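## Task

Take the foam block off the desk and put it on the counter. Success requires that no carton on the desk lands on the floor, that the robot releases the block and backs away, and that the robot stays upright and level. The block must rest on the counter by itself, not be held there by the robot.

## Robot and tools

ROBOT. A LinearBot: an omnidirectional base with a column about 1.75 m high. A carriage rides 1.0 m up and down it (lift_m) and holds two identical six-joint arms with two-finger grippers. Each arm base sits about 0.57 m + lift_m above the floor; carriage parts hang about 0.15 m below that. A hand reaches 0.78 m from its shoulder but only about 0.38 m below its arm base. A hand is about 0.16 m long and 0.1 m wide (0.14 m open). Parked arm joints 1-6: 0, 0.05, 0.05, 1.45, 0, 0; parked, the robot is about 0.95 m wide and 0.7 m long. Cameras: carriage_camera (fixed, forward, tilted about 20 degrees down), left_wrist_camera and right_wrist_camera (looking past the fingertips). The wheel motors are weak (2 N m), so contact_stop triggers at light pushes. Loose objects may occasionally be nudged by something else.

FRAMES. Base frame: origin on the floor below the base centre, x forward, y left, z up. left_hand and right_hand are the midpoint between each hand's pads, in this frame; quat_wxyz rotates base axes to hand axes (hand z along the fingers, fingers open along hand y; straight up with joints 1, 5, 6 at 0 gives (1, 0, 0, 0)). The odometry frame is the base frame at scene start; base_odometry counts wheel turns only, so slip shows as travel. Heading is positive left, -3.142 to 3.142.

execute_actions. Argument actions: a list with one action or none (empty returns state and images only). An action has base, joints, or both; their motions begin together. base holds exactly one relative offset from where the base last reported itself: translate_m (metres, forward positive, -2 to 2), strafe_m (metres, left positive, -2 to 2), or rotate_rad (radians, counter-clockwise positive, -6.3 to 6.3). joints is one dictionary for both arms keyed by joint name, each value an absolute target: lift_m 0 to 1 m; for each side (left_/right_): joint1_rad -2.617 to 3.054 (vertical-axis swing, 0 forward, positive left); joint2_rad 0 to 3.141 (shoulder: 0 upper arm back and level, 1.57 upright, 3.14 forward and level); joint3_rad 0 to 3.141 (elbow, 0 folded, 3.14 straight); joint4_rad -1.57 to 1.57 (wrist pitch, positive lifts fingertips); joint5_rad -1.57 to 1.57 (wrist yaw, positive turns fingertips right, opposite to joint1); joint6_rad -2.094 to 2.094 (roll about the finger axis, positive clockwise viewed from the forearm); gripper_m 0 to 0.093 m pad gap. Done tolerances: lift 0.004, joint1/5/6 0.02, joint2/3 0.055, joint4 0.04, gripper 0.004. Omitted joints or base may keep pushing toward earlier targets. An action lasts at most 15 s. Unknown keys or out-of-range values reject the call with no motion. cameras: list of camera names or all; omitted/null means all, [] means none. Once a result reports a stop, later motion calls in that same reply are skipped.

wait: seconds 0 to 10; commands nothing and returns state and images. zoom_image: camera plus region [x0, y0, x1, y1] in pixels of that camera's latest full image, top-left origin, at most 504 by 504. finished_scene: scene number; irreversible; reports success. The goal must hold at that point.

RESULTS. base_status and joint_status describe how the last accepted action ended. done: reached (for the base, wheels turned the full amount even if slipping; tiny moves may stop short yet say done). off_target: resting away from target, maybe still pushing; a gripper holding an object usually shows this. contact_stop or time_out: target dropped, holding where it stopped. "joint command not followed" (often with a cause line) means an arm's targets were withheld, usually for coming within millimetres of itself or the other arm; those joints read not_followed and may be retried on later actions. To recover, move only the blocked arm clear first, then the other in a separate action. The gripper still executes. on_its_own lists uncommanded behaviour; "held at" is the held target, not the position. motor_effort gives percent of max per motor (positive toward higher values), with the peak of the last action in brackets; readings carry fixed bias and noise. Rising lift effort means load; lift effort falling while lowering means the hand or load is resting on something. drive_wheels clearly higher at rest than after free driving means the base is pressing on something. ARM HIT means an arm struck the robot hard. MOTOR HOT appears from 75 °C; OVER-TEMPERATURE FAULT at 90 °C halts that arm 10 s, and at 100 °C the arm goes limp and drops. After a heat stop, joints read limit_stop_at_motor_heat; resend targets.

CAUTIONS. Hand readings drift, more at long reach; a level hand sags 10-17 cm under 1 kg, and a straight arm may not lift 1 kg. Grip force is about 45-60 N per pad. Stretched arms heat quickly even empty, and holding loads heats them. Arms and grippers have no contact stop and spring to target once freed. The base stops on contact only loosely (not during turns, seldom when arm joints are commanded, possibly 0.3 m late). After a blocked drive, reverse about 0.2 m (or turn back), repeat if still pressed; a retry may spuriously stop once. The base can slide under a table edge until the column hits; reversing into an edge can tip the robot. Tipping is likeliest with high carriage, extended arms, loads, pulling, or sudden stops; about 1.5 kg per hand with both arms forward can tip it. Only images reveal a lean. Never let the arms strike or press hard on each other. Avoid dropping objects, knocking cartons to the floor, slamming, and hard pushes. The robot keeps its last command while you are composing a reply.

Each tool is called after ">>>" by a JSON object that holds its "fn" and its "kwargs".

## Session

>>> {"fn": "execute_actions", "kwargs": {"actions": [], "cameras": ["carriage_camera"]}}

Scene clock: 0.00 s.
base_odometry: x=+0.000 y=+0.000 heading=+0.000 (m, m, rad; odometry frame)
base_status: not commanded
joint_positions: lift_m=+0.297 left_joint1_rad=-0.003 left_joint2_rad=+0.053 left_joint3_rad=+0.031 left_joint4_rad=+1.435 left_joint5_rad=-0.041 left_joint6_rad=-0.004 left_gripper_m=+0.094 right_joint1_rad=-0.011 right_joint2_rad=+0.024 right_joint3_rad=+0.051 right_joint4_rad=+1.496 right_joint5_rad=-0.012 right_joint6_rad=+0.018 right_gripper_m=+0.095
joint_status: not commanded
motor_effort: lift_m=+27 drive_wheels=+1 (%)
left_hand: x=+0.3236 y=+0.3245 z=+1.2764 quat_wxyz=(+0.997, -0.021, +0.079, -0.002) (m; base frame)
right_hand: x=+0.2937 y=-0.3156 z=+1.2835 quat_wxyz=(+1.000, -0.005, +0.024, +0.003) (m; base frame)
pictures: carriage_camera
Images, in order (width x height): carriage_camera 504x504.

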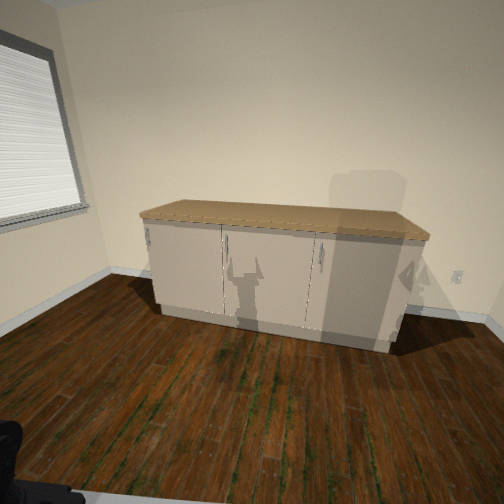

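>>> {"fn": "execute_actions", "kwargs": {"actions": [{"base":{"rotate_rad":2.9},"joints":{"lift_m":0.8}}], "cameras": ["carriage_camera"]}}

Scene clock: 5.87 s.
base_odometry: x=+0.000 y=+0.000 heading=+2.898 (m, m, rad; odometry frame)
base_status: done
joint_positions: lift_m=+0.800 left_joint1_rad=-0.003 left_joint2_rad=+0.053 left_joint3_rad=+0.031 left_joint4_rad=+1.432 left_joint5_rad=-0.041 left_joint6_rad=-0.004 left_gripper_m=+0.095 right_joint1_rad=-0.011 right_joint2_rad=+0.024 right_joint3_rad=+0.051 right_joint4_rad=+1.494 right_joint5_rad=-0.012 right_joint6_rad=+0.018 right_gripper_m=+0.095
joint_status: all done
motor_effort: lift_m=+29(36) drive_wheels=+24(54) (%)
left_hand: x=+0.3243 y=+0.3245 z=+1.7791 quat_wxyz=(+0.997, -0.021, +0.080, -0.002) (m; base frame)
right_hand: x=+0.2942 y=-0.3156 z=+1.7863 quat_wxyz=(+1.000, -0.005, +0.025, +0.003) (m; base frame)
pictures: carriage_camera
Images, in order (width x height): carriage_camera 504x504.

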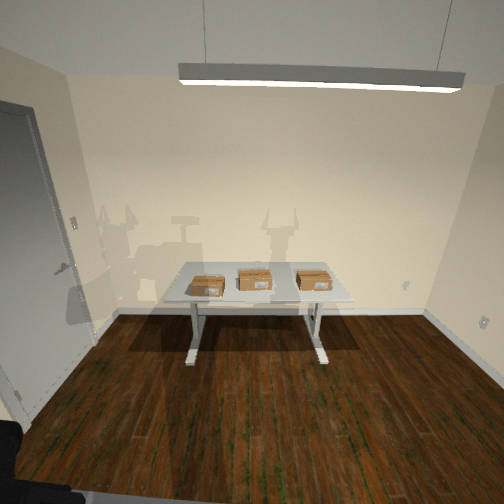

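>>> {"fn": "execute_actions", "kwargs": {"actions": [{"base":{"translate_m":1.1},"joints":{"left_joint2_rad":2.2,"left_joint3_rad":1.9,"left_joint4_rad":-0.8,"left_joint5_rad":0}}], "cameras": ["carriage_camera","left_wrist_camera"]}}

Scene clock: 13.27 s.
base_odometry: x=-1.068 y=+0.263 heading=+2.899 (m, m, rad; odometry frame)
base_status: done
joint_positions: lift_m=+0.800 left_joint1_rad=-0.003 left_joint2_rad=+2.196 left_joint3_rad=+1.885 left_joint4_rad=-0.793 left_joint5_rad=-0.003 left_joint6_rad=-0.004 left_gripper_m=+0.095 right_joint1_rad=-0.011 right_joint2_rad=+0.024 right_joint3_rad=+0.051 right_joint4_rad=+1.496 right_joint5_rad=-0.012 right_joint6_rad=+0.018 right_gripper_m=+0.095
joint_status: all done
motor_effort: lift_m=+28(28) drive_wheels=-15(55) (%)
left_hand: x=+0.8192 y=+0.3166 z=+1.4448 quat_wxyz=(+0.232, -0.001, +0.973, +0.001) (m; base frame)
right_hand: x=+0.2936 y=-0.3156 z=+1.7864 quat_wxyz=(+1.000, -0.005, +0.024, +0.003) (m; base frame)
pictures: carriage_camera, left_wrist_camera
Images, in order (width x height): carriage_camera 504x504, left_wrist_camera 504x504.

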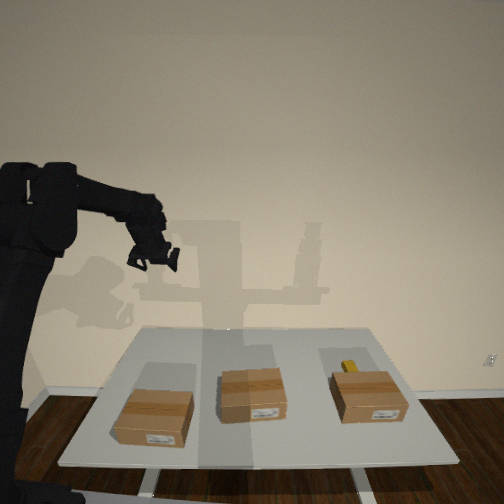

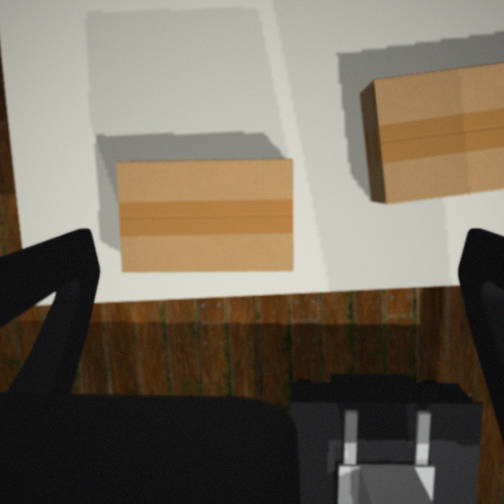

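>>> {"fn": "execute_actions", "kwargs": {"actions": [{"base":{"translate_m":0.3},"joints":{"lift_m":0.55,"left_joint2_rad":0.05,"left_joint3_rad":0.05,"left_joint4_rad":1.45,"right_joint1_rad":-0.05,"right_joint2_rad":2.7,"right_joint3_rad":2.25,"right_joint4_rad":-1.15}}], "cameras": ["carriage_camera","right_wrist_camera"]}}

Scene clock: 21.13 s.
base_odometry: x=-1.359 y=+0.334 heading=+2.901 (m, m, rad; odometry frame)
base_status: done
joint_positions: lift_m=+0.550 left_joint1_rad=-0.003 left_joint2_rad=+0.063 left_joint3_rad=+0.069 left_joint4_rad=+1.447 left_joint5_rad=-0.003 left_joint6_rad=-0.004 left_gripper_m=+0.095 right_joint1_rad=-0.041 right_joint2_rad=+2.717 right_joint3_rad=+2.232 right_joint4_rad=-1.134 right_joint5_rad=-0.012 right_joint6_rad=+0.018 right_gripper_m=+0.095
joint_status: all done
motor_effort: lift_m=+25(25) drive_wheels=-11(47) (%)
left_hand: x=+0.3124 y=+0.3179 z=+1.5406 quat_wxyz=(+0.998, -0.002, +0.059, -0.003) (m; base frame)
right_hand: x=+0.7755 y=-0.3357 z=+1.0201 quat_wxyz=(-0.024, +0.030, +0.999, +0.006) (m; base frame)
pictures: carriage_camera, right_wrist_camera
Images, in order (width x height): carriage_camera 504x504, right_wrist_camera 504x504.

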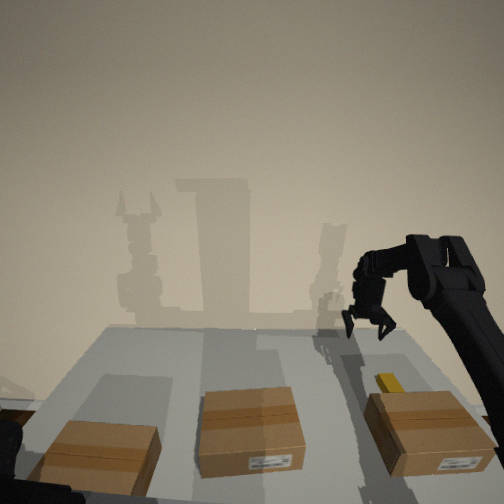

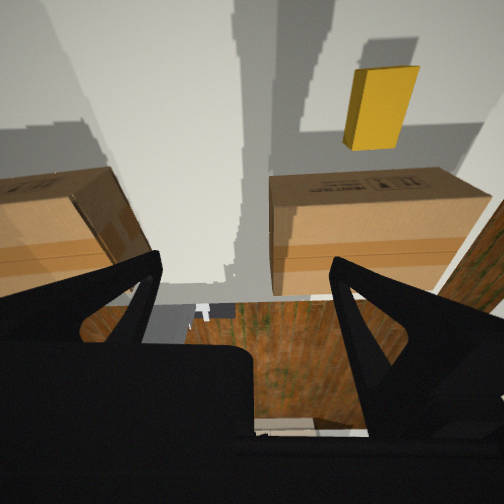

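>>> {"fn": "execute_actions", "kwargs": {"actions": [{"base":{"translate_m":0.1},"joints":{"lift_m":0.48,"right_joint1_rad":-0.3,"right_joint6_rad":-0.25}}], "cameras": ["carriage_camera","right_wrist_camera"]}}

Scene clock: 26.60 s.
base_odometry: x=-1.457 y=+0.358 heading=+2.902 (m, m, rad; odometry frame)
base_status: done
joint_positions: lift_m=+0.480 left_joint1_rad=-0.003 left_joint2_rad=+0.063 left_joint3_rad=+0.069 left_joint4_rad=+1.449 left_joint5_rad=-0.003 left_joint6_rad=-0.004 left_gripper_m=+0.095 right_joint1_rad=-0.297 right_joint2_rad=+2.711 right_joint3_rad=+2.238 right_joint4_rad=-1.143 right_joint5_rad=-0.008 right_joint6_rad=-0.241 right_gripper_m=+0.095
joint_status: all done
motor_effort: lift_m=+26(27) drive_wheels=-14(46) (%)
left_hand: x=+0.3119 y=+0.3179 z=+1.4706 quat_wxyz=(+0.998, -0.001, +0.058, -0.003) (m; base frame)
right_hand: x=+0.7553 y=-0.4608 z=+0.9546 quat_wxyz=(-0.021, +0.028, +0.999, +0.010) (m; base frame)
pictures: carriage_camera, right_wrist_camera
Images, in order (width x height): carriage_camera 504x504, right_wrist_camera 504x504.

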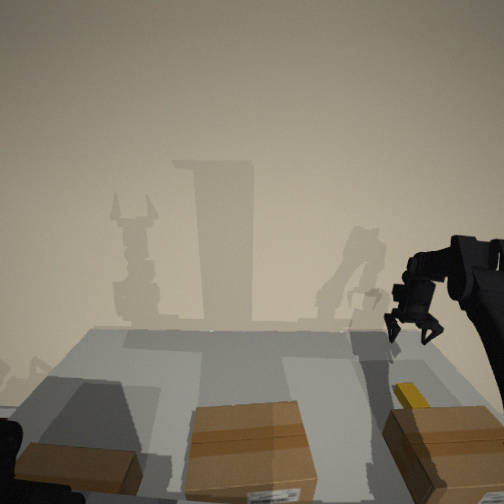

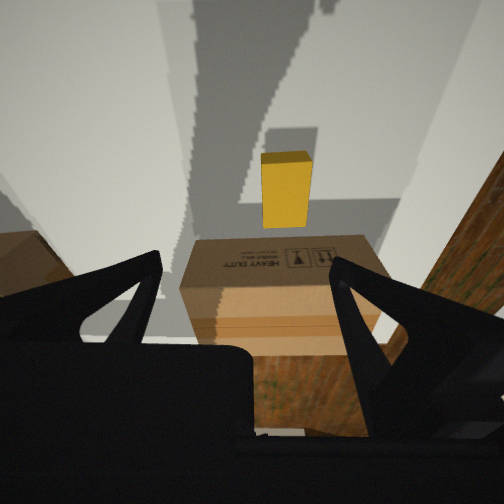

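>>> {"fn": "execute_actions", "kwargs": {"actions": [{"joints":{"right_joint2_rad":2.95,"right_joint3_rad":2.3,"right_joint4_rad":-0.95}}], "cameras": ["carriage_camera","right_wrist_camera"]}}

Scene clock: 30.37 s.
base_odometry: x=-1.457 y=+0.358 heading=+2.902 (m, m, rad; odometry frame)
base_status: not commanded
joint_positions: lift_m=+0.480 left_joint1_rad=-0.003 left_joint2_rad=+0.063 left_joint3_rad=+0.069 left_joint4_rad=+1.449 left_joint5_rad=-0.003 left_joint6_rad=-0.004 left_gripper_m=+0.095 right_joint1_rad=-0.297 right_joint2_rad=+2.962 right_joint3_rad=+2.296 right_joint4_rad=-0.958 right_joint5_rad=-0.008 right_joint6_rad=-0.241 right_gripper_m=+0.095
joint_status: all done
motor_effort: lift_m=+26(26) drive_wheels=-15(14) (%)
left_hand: x=+0.3119 y=+0.3179 z=+1.4706 quat_wxyz=(+0.998, -0.001, +0.058, -0.003) (m; base frame)
right_hand: x=+0.7573 y=-0.4614 z=+0.8453 quat_wxyz=(-0.025, +0.028, +0.999, +0.011) (m; base frame)
pictures: carriage_camera, right_wrist_camera
Images, in order (width x height): carriage_camera 504x504, right_wrist_camera 504x504.

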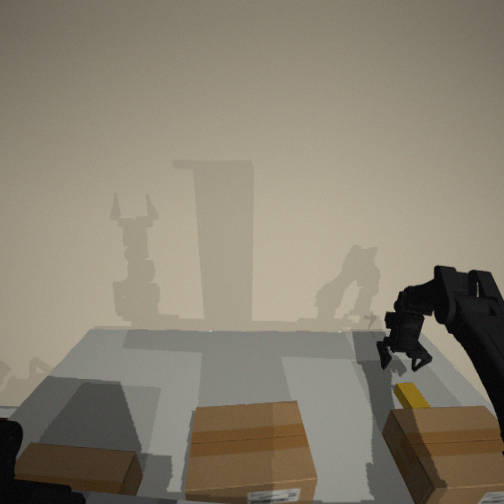

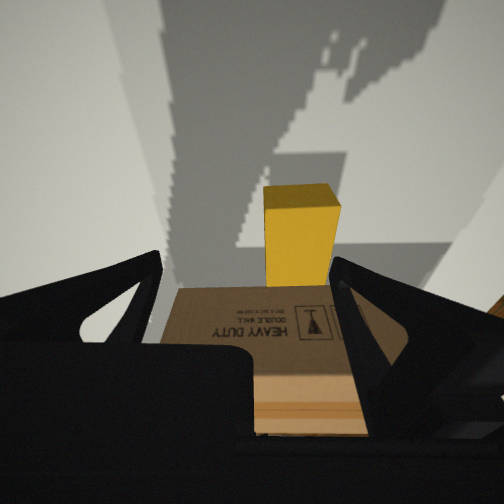

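Needs about 4 cm right.

>>> {"fn": "execute_actions", "kwargs": {"actions": [{"joints":{"lift_m":0.44,"right_joint1_rad":-0.38,"right_joint6_rad":-0.33}}], "cameras": ["carriage_camera","right_wrist_camera"]}}

Scene clock: 33.63 s.
base_odometry: x=-1.457 y=+0.358 heading=+2.902 (m, m, rad; odometry frame)
base_status: not commanded
joint_positions: lift_m=+0.440 left_joint1_rad=-0.003 left_joint2_rad=+0.062 left_joint3_rad=+0.067 left_joint4_rad=+1.449 left_joint5_rad=-0.002 left_joint6_rad=-0.004 left_gripper_m=+0.095 right_joint1_rad=-0.389 right_joint2_rad=+2.961 right_joint3_rad=+2.296 right_joint4_rad=-0.954 right_joint5_rad=-0.010 right_joint6_rad=-0.321 right_gripper_m=+0.095
joint_status: all done
motor_effort: lift_m=+26(26) drive_wheels=-13(13) (%)
left_hand: x=+0.3121 y=+0.3178 z=+1.4301 quat_wxyz=(+0.998, -0.001, +0.058, -0.003) (m; base frame)
right_hand: x=+0.7435 y=-0.5046 z=+0.8060 quat_wxyz=(-0.021, +0.034, +0.999, +0.013) (m; base frame)
pictures: carriage_camera, right_wrist_camera
Images, in order (width x height): carriage_camera 504x504, right_wrist_camera 504x504.

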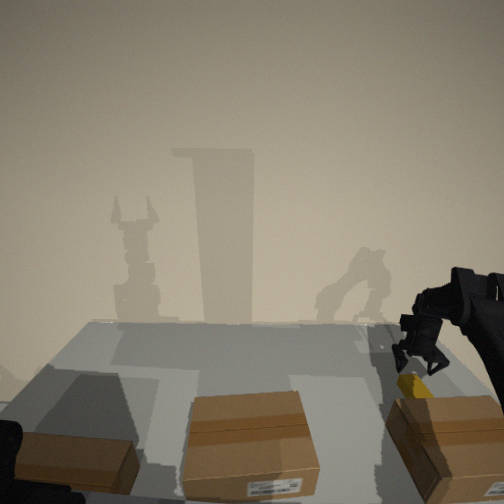

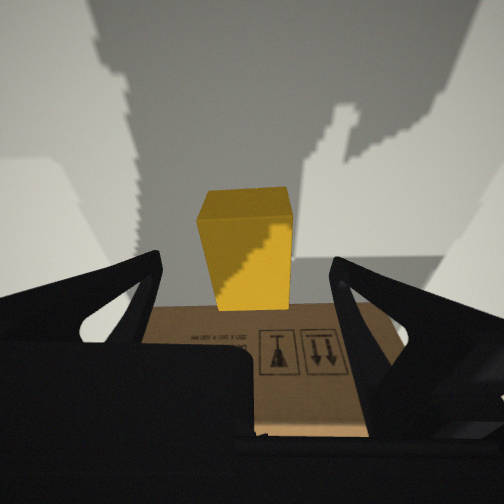

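>>> {"fn": "execute_actions", "kwargs": {"actions": [{"base":{"translate_m":-0.02},"joints":{"lift_m":0.40}}], "cameras": ["carriage_camera","right_wrist_camera"]}}

Scene clock: 36.33 s.
base_odometry: x=-1.437 y=+0.353 heading=+2.903 (m, m, rad; odometry frame)
base_status: done
joint_positions: lift_m=+0.400 left_joint1_rad=-0.003 left_joint2_rad=+0.062 left_joint3_rad=+0.065 left_joint4_rad=+1.448 left_joint5_rad=-0.002 left_joint6_rad=-0.004 left_gripper_m=+0.095 right_joint1_rad=-0.384 right_joint2_rad=+2.962 right_joint3_rad=+2.296 right_joint4_rad=-0.952 right_joint5_rad=-0.010 right_joint6_rad=-0.321 right_gripper_m=+0.095
joint_status: all done
motor_effort: lift_m=+26(26) drive_wheels=+3(44) (%)
left_hand: x=+0.3130 y=+0.3178 z=+1.3895 quat_wxyz=(+0.998, -0.001, +0.060, -0.003) (m; base frame)
right_hand: x=+0.7446 y=-0.5023 z=+0.7656 quat_wxyz=(-0.021, +0.031, +0.999, +0.013) (m; base frame)
pictures: carriage_camera, right_wrist_camera
Images, in order (width x height): carriage_camera 504x504, right_wrist_camera 504x504.

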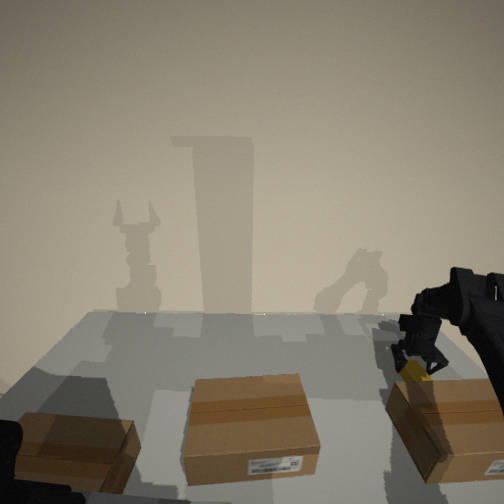

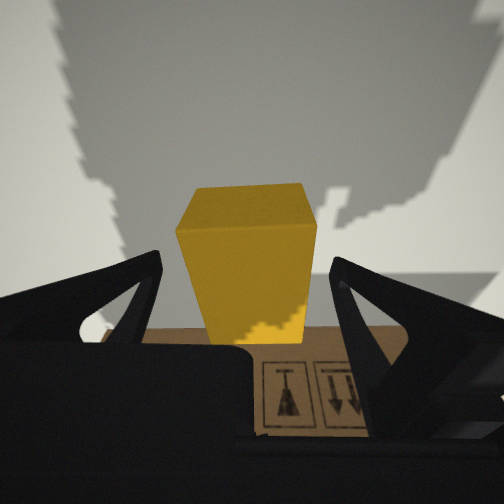

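>>> {"fn": "execute_actions", "kwargs": {"actions": [{"base":{"translate_m":-0.01},"joints":{"lift_m":0.39}}], "cameras": ["right_wrist_camera"]}}

>>> {"fn": "execute_actions", "kwargs": {"actions": [{"joints":{"right_gripper_m":0.03}}], "cameras": ["right_wrist_camera"]}}

>>> {"fn": "execute_actions", "kwargs": {"actions": [{"joints":{"lift_m":0.68}}], "cameras": ["right_wrist_camera"]}}

Scene clock: 42.13 s.
base_odometry: x=-1.428 y=+0.351 heading=+2.903 (m, m, rad; odometry frame)
base_status: done
joint_positions: lift_m=+0.390 left_joint1_rad=-0.003 left_joint2_rad=+0.062 left_joint3_rad=+0.064 left_joint4_rad=+1.449 left_joint5_rad=-0.002 left_joint6_rad=-0.004 left_gripper_m=+0.095 right_joint1_rad=-0.384 right_joint2_rad=+2.958 right_joint3_rad=+2.296 right_joint4_rad=-0.949 right_joint5_rad=-0.010 right_joint6_rad=-0.321 right_gripper_m=+0.095
joint_status: all done
motor_effort: lift_m=+26(26) drive_wheels=-4(44) (%)
left_hand: x=+0.3133 y=+0.3177 z=+1.3791 quat_wxyz=(+0.998, -0.001, +0.060, -0.003) (m; base frame)
right_hand: x=+0.7464 y=-0.5030 z=+0.7574 quat_wxyz=(-0.017, +0.031, +0.999, +0.012) (m; base frame)
pictures: right_wrist_camera
Images, in order (width x height): right_wrist_camera 504x504.

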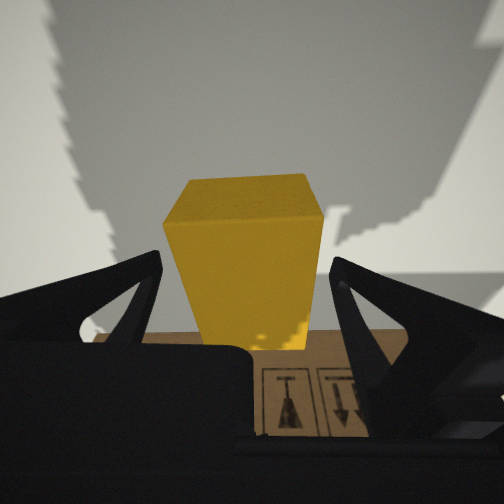

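Scene clock: 42.77 s.
base_odometry: x=-1.428 y=+0.351 heading=+2.903 (m, m, rad; odometry frame)
base_status: not commanded
joint_positions: lift_m=+0.390 left_joint1_rad=-0.003 left_joint2_rad=+0.062 left_joint3_rad=+0.064 left_joint4_rad=+1.449 left_joint5_rad=-0.002 left_joint6_rad=-0.004 left_gripper_m=+0.095 right_joint1_rad=-0.384 right_joint2_rad=+2.958 right_joint3_rad=+2.296 right_joint4_rad=-0.949 right_joint5_rad=-0.010 right_joint6_rad=-0.322 right_gripper_m=+0.056
joint_status: right_gripper_m off_target (ended at +0.056, target +0.030)
motor_effort: lift_m=+26(26) drive_wheels=-4(3) (%)
left_hand: x=+0.3133 y=+0.3177 z=+1.3791 quat_wxyz=(+0.998, -0.001, +0.060, -0.003) (m; base frame)
right_hand: x=+0.7464 y=-0.5030 z=+0.7574 quat_wxyz=(-0.017, +0.031, +0.999, +0.012) (m; base frame)
pictures: right_wrist_camera
Images, in order (width x height): right_wrist_camera 504x504.

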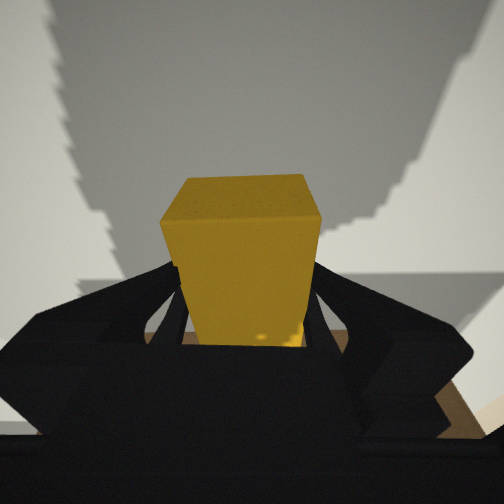

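Scene clock: 44.47 s.
base_odometry: x=-1.427 y=+0.351 heading=+2.903 (m, m, rad; odometry frame)
base_status: not commanded
joint_positions: lift_m=+0.680 left_joint1_rad=-0.003 left_joint2_rad=+0.062 left_joint3_rad=+0.064 left_joint4_rad=+1.449 left_joint5_rad=-0.002 left_joint6_rad=-0.004 left_gripper_m=+0.095 right_joint1_rad=-0.384 right_joint2_rad=+2.950 right_joint3_rad=+2.296 right_joint4_rad=-0.950 right_joint5_rad=-0.010 right_joint6_rad=-0.322 right_gripper_m=+0.056
joint_status: all done
motor_effort: lift_m=+29(33) drive_wheels=-3(5) (%)
left_hand: x=+0.3133 y=+0.3177 z=+1.6688 quat_wxyz=(+0.998, -0.001, +0.060, -0.003) (m; base frame)
right_hand: x=+0.7484 y=-0.5039 z=+1.0508 quat_wxyz=(-0.014, +0.031, +0.999, +0.011) (m; base frame)
pictures: right_wrist_camera
Images, in order (width x height): right_wrist_camera 504x504.

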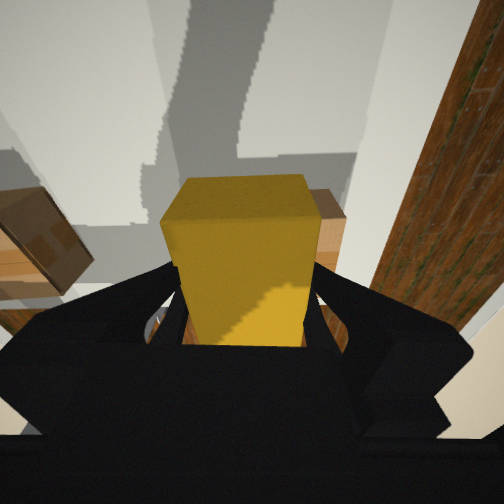

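>>> {"fn": "execute_actions", "kwargs": {"actions": [{"base":{"translate_m":-1.8},"joints":{"right_joint1_rad":0.1}}], "cameras": []}}

>>> {"fn": "execute_actions", "kwargs": {"actions": [{"base":{"rotate_rad":-3.0}}], "cameras": ["carriage_camera","right_wrist_camera"]}}

Scene clock: 54.27 s.
base_odometry: x=+0.322 y=-0.072 heading=+2.904 (m, m, rad; odometry frame)
base_status: done
joint_positions: lift_m=+0.680 left_joint1_rad=-0.003 left_joint2_rad=+0.062 left_joint3_rad=+0.064 left_joint4_rad=+1.449 left_joint5_rad=-0.001 left_joint6_rad=-0.004 left_gripper_m=+0.095 right_joint1_rad=+0.098 right_joint2_rad=+2.950 right_joint3_rad=+2.296 right_joint4_rad=-0.947 right_joint5_rad=-0.016 right_joint6_rad=-0.322 right_gripper_m=+0.056
joint_status: all done
motor_effort: lift_m=+29(29) drive_wheels=-16(55) (%)
left_hand: x=+0.3133 y=+0.3176 z=+1.6688 quat_wxyz=(+0.998, +0.000, +0.060, -0.003) (m; base frame)
right_hand: x=+0.7823 y=-0.2655 z=+1.0508 quat_wxyz=(-0.014, -0.209, +0.978, +0.010) (m; base frame)
pictures: none
No camera images: the call's "cameras" was empty. Leave "cameras" out to get every camera's image.

Scene clock: 58.63 s.
base_odometry: x=+0.322 y=-0.071 heading=-0.094 (m, m, rad; odometry frame)
base_status: done
joint_positions: lift_m=+0.680 left_joint1_rad=-0.003 left_joint2_rad=+0.062 left_joint3_rad=+0.064 left_joint4_rad=+1.446 left_joint5_rad=-0.001 left_joint6_rad=-0.004 left_gripper_m=+0.095 right_joint1_rad=+0.092 right_joint2_rad=+2.950 right_joint3_rad=+2.296 right_joint4_rad=-0.935 right_joint5_rad=-0.010 right_joint6_rad=-0.322 right_gripper_m=+0.056
joint_status: not commanded
motor_effort: lift_m=+29(29) drive_wheels=+24(65) (%)
left_hand: x=+0.3139 y=+0.3176 z=+1.6688 quat_wxyz=(+0.998, +0.000, +0.061, -0.003) (m; base frame)
right_hand: x=+0.7856 y=-0.2694 z=+1.0507 quat_wxyz=(-0.009, -0.206, +0.979, +0.006) (m; base frame)
pictures: carriage_camera, right_wrist_camera
Images, in order (width x height): carriage_camera 504x504, right_wrist_camera 504x504.

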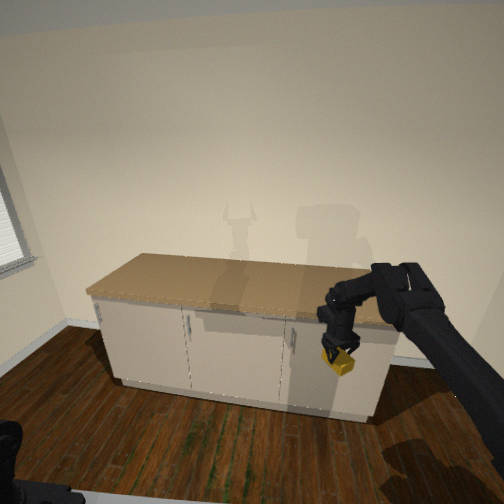

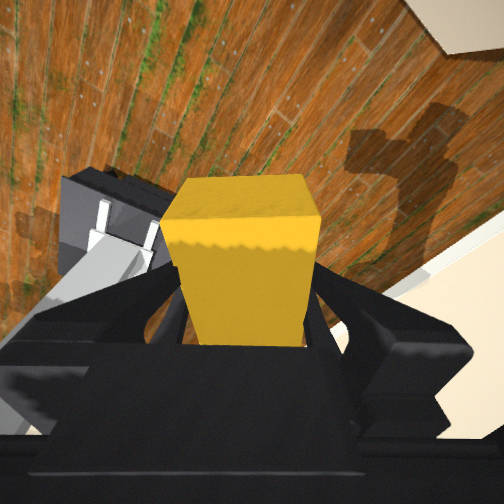

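>>> {"fn": "execute_actions", "kwargs": {"actions": [{"base":{"translate_m":0.55}}], "cameras": ["carriage_camera","right_wrist_camera"]}}

Scene clock: 64.97 s.
base_odometry: x=+0.869 y=-0.124 heading=-0.096 (m, m, rad; odometry frame)
base_status: done
joint_positions: lift_m=+0.680 left_joint1_rad=-0.003 left_joint2_rad=+0.062 left_joint3_rad=+0.064 left_joint4_rad=+1.449 left_joint5_rad=-0.001 left_joint6_rad=-0.004 left_gripper_m=+0.095 right_joint1_rad=+0.096 right_joint2_rad=+2.950 right_joint3_rad=+2.296 right_joint4_rad=-0.939 right_joint5_rad=-0.010 right_joint6_rad=-0.322 right_gripper_m=+0.056
joint_status: not commanded
motor_effort: lift_m=+29(29) drive_wheels=-17(53) (%)
left_hand: x=+0.3132 y=+0.3176 z=+1.6688 quat_wxyz=(+0.998, +0.000, +0.060, -0.003) (m; base frame)
right_hand: x=+0.7845 y=-0.2672 z=+1.0507 quat_wxyz=(-0.010, -0.208, +0.978, +0.006) (m; base frame)
pictures: carriage_camera, right_wrist_camera
Images, in order (width x height): carriage_camera 504x504, right_wrist_camera 504x504.

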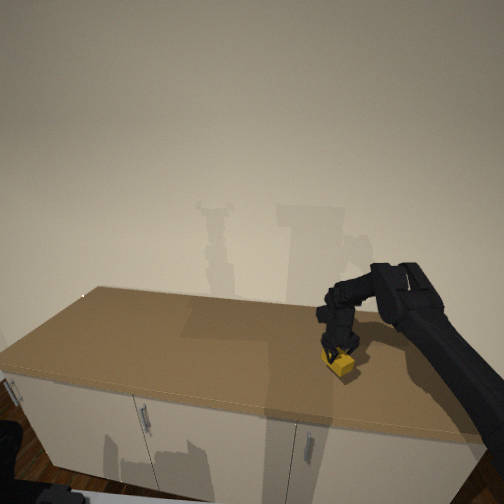

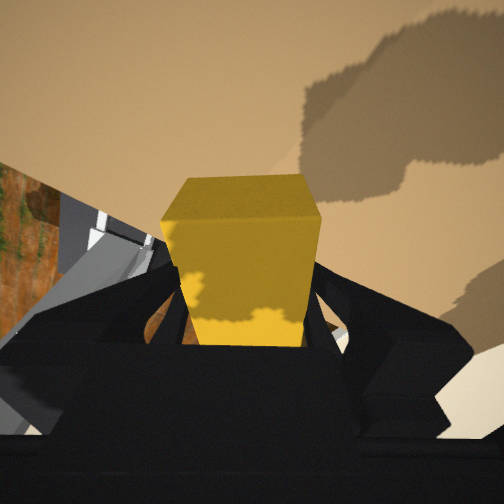

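>>> {"fn": "execute_actions", "kwargs": {"actions": [{"base":{"translate_m":0.15},"joints":{"lift_m":0.62}}], "cameras": ["carriage_camera","right_wrist_camera"]}}

>>> {"fn": "execute_actions", "kwargs": {"actions": [{"joints":{"lift_m":0.595}}], "cameras": ["right_wrist_camera"]}}

Scene clock: 70.33 s.
base_odometry: x=+1.019 y=-0.139 heading=-0.097 (m, m, rad; odometry frame)
base_status: done
joint_positions: lift_m=+0.620 left_joint1_rad=-0.003 left_joint2_rad=+0.062 left_joint3_rad=+0.064 left_joint4_rad=+1.449 left_joint5_rad=-0.001 left_joint6_rad=-0.004 left_gripper_m=+0.095 right_joint1_rad=+0.098 right_joint2_rad=+2.964 right_joint3_rad=+2.296 right_joint4_rad=-0.948 right_joint5_rad=-0.010 right_joint6_rad=-0.322 right_gripper_m=+0.056
joint_status: all done
motor_effort: lift_m=+26(25) drive_wheels=-14(47) (%)
left_hand: x=+0.3131 y=+0.3176 z=+1.6091 quat_wxyz=(+0.998, +0.000, +0.060, -0.003) (m; base frame)
right_hand: x=+0.7779 y=-0.2672 z=+0.9843 quat_wxyz=(-0.022, -0.208, +0.978, +0.008) (m; base frame)
pictures: carriage_camera, right_wrist_camera
Images, in order (width x height): carriage_camera 504x504, right_wrist_camera 504x504.

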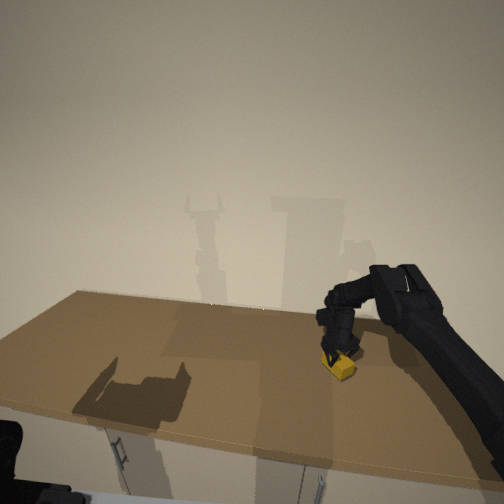

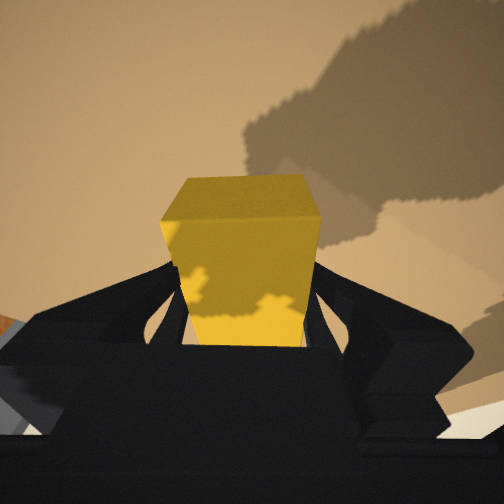

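Scene clock: 70.93 s.
base_odometry: x=+1.019 y=-0.139 heading=-0.097 (m, m, rad; odometry frame)
base_status: not commanded
joint_positions: lift_m=+0.595 left_joint1_rad=-0.003 left_joint2_rad=+0.062 left_joint3_rad=+0.064 left_joint4_rad=+1.449 left_joint5_rad=-0.001 left_joint6_rad=-0.004 left_gripper_m=+0.095 right_joint1_rad=+0.098 right_joint2_rad=+2.962 right_joint3_rad=+2.296 right_joint4_rad=-0.948 right_joint5_rad=-0.010 right_joint6_rad=-0.322 right_gripper_m=+0.056
joint_status: all done
motor_effort: lift_m=+25(25) drive_wheels=-15(17) (%)
left_hand: x=+0.3131 y=+0.3176 z=+1.5842 quat_wxyz=(+0.998, +0.000, +0.060, -0.003) (m; base frame)
right_hand: x=+0.7786 y=-0.2672 z=+0.9606 quat_wxyz=(-0.021, -0.208, +0.978, +0.008) (m; base frame)
pictures: right_wrist_camera
Images, in order (width x height): right_wrist_camera 504x504.

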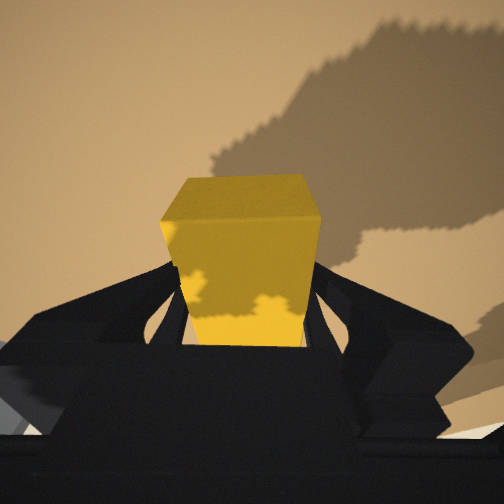

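>>> {"fn": "execute_actions", "kwargs": {"actions": [{"joints":{"lift_m":0.58}}], "cameras": ["right_wrist_camera"]}}

>>> {"fn": "execute_actions", "kwargs": {"actions": [{"joints":{"right_gripper_m":0.093}}], "cameras": ["right_wrist_camera"]}}

>>> {"fn": "execute_actions", "kwargs": {"actions": [{"joints":{"lift_m":0.73}}], "cameras": ["carriage_camera"]}}

>>> {"fn": "finished_scene", "kwargs": {"scene": 2}}

Scene clock: 77.57 s.
base_odometry: x=+1.019 y=-0.139 heading=-0.097 (m, m, rad; odometry frame)
base_status: not commanded
joint_positions: lift_m=+0.580 left_joint1_rad=-0.003 left_joint2_rad=+0.062 left_joint3_rad=+0.064 left_joint4_rad=+1.449 left_joint5_rad=-0.001 left_joint6_rad=-0.004 left_gripper_m=+0.095 right_joint1_rad=+0.098 right_joint2_rad=+2.956 right_joint3_rad=+2.296 right_joint4_rad=-0.948 right_joint5_rad=-0.010 right_joint6_rad=-0.322 right_gripper_m=+0.056
joint_status: all done
motor_effort: lift_m=+25(26) drive_wheels=+11(17) (%)
left_hand: x=+0.3131 y=+0.3176 z=+1.5692 quat_wxyz=(+0.998, +0.000, +0.060, -0.003) (m; base frame)
right_hand: x=+0.7803 y=-0.2670 z=+0.9484 quat_wxyz=(-0.018, -0.208, +0.978, +0.007) (m; base frame)
pictures: right_wrist_camera
Images, in order (width x height): right_wrist_camera 504x504.

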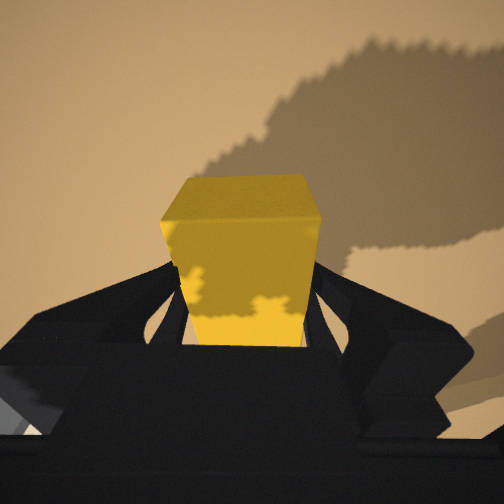

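Scene clock: 78.20 s.
base_odometry: x=+1.019 y=-0.139 heading=-0.097 (m, m, rad; odometry frame)
base_status: not commanded
joint_positions: lift_m=+0.580 left_joint1_rad=-0.003 left_joint2_rad=+0.062 left_joint3_rad=+0.064 left_joint4_rad=+1.449 left_joint5_rad=-0.001 left_joint6_rad=-0.004 left_gripper_m=+0.095 right_joint1_rad=+0.098 right_joint2_rad=+2.956 right_joint3_rad=+2.296 right_joint4_rad=-0.948 right_joint5_rad=-0.010 right_joint6_rad=-0.322 right_gripper_m=+0.093
joint_status: all done
motor_effort: lift_m=+25(25) drive_wheels=+10(11) (%)
left_hand: x=+0.3131 y=+0.3176 z=+1.5692 quat_wxyz=(+0.998, +0.000, +0.060, -0.003) (m; base frame)
right_hand: x=+0.7803 y=-0.2670 z=+0.9484 quat_wxyz=(-0.018, -0.208, +0.978, +0.007) (m; base frame)
pictures: right_wrist_camera
Images, in order (width x height): right_wrist_camera 504x504.

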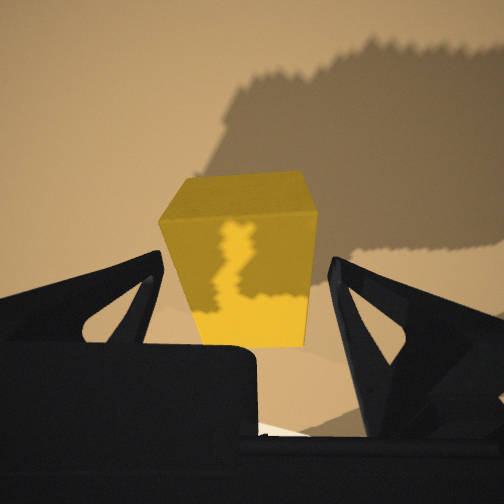

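Scene clock: 79.33 s.
base_odometry: x=+1.019 y=-0.139 heading=-0.097 (m, m, rad; odometry frame)
base_status: not commanded
joint_positions: lift_m=+0.730 left_joint1_rad=-0.003 left_joint2_rad=+0.062 left_joint3_rad=+0.064 left_joint4_rad=+1.449 left_joint5_rad=-0.001 left_joint6_rad=-0.004 left_gripper_m=+0.095 right_joint1_rad=+0.098 right_joint2_rad=+2.949 right_joint3_rad=+2.296 right_joint4_rad=-0.949 right_joint5_rad=-0.010 right_joint6_rad=-0.322 right_gripper_m=+0.093
joint_status: all done
motor_effort: lift_m=+29(34) drive_wheels=+11(11) (%)
left_hand: x=+0.3132 y=+0.3176 z=+1.7189 quat_wxyz=(+0.998, +0.000, +0.060, -0.003) (m; base frame)
right_hand: x=+0.7823 y=-0.2668 z=+1.1016 quat_wxyz=(-0.015, -0.208, +0.978, +0.007) (m; base frame)
pictures: carriage_camera
Images, in order (width x height): carriage_camera 504x504.

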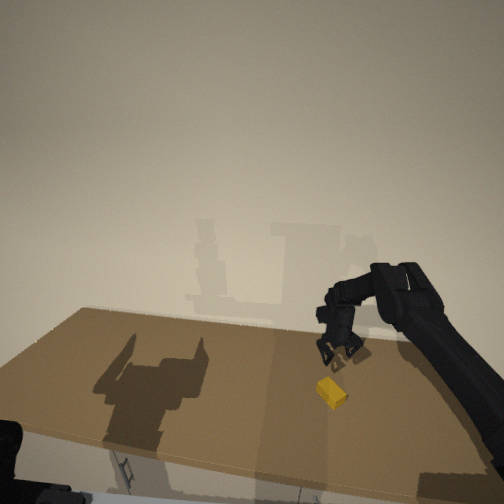

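The scene is finished: the task was done.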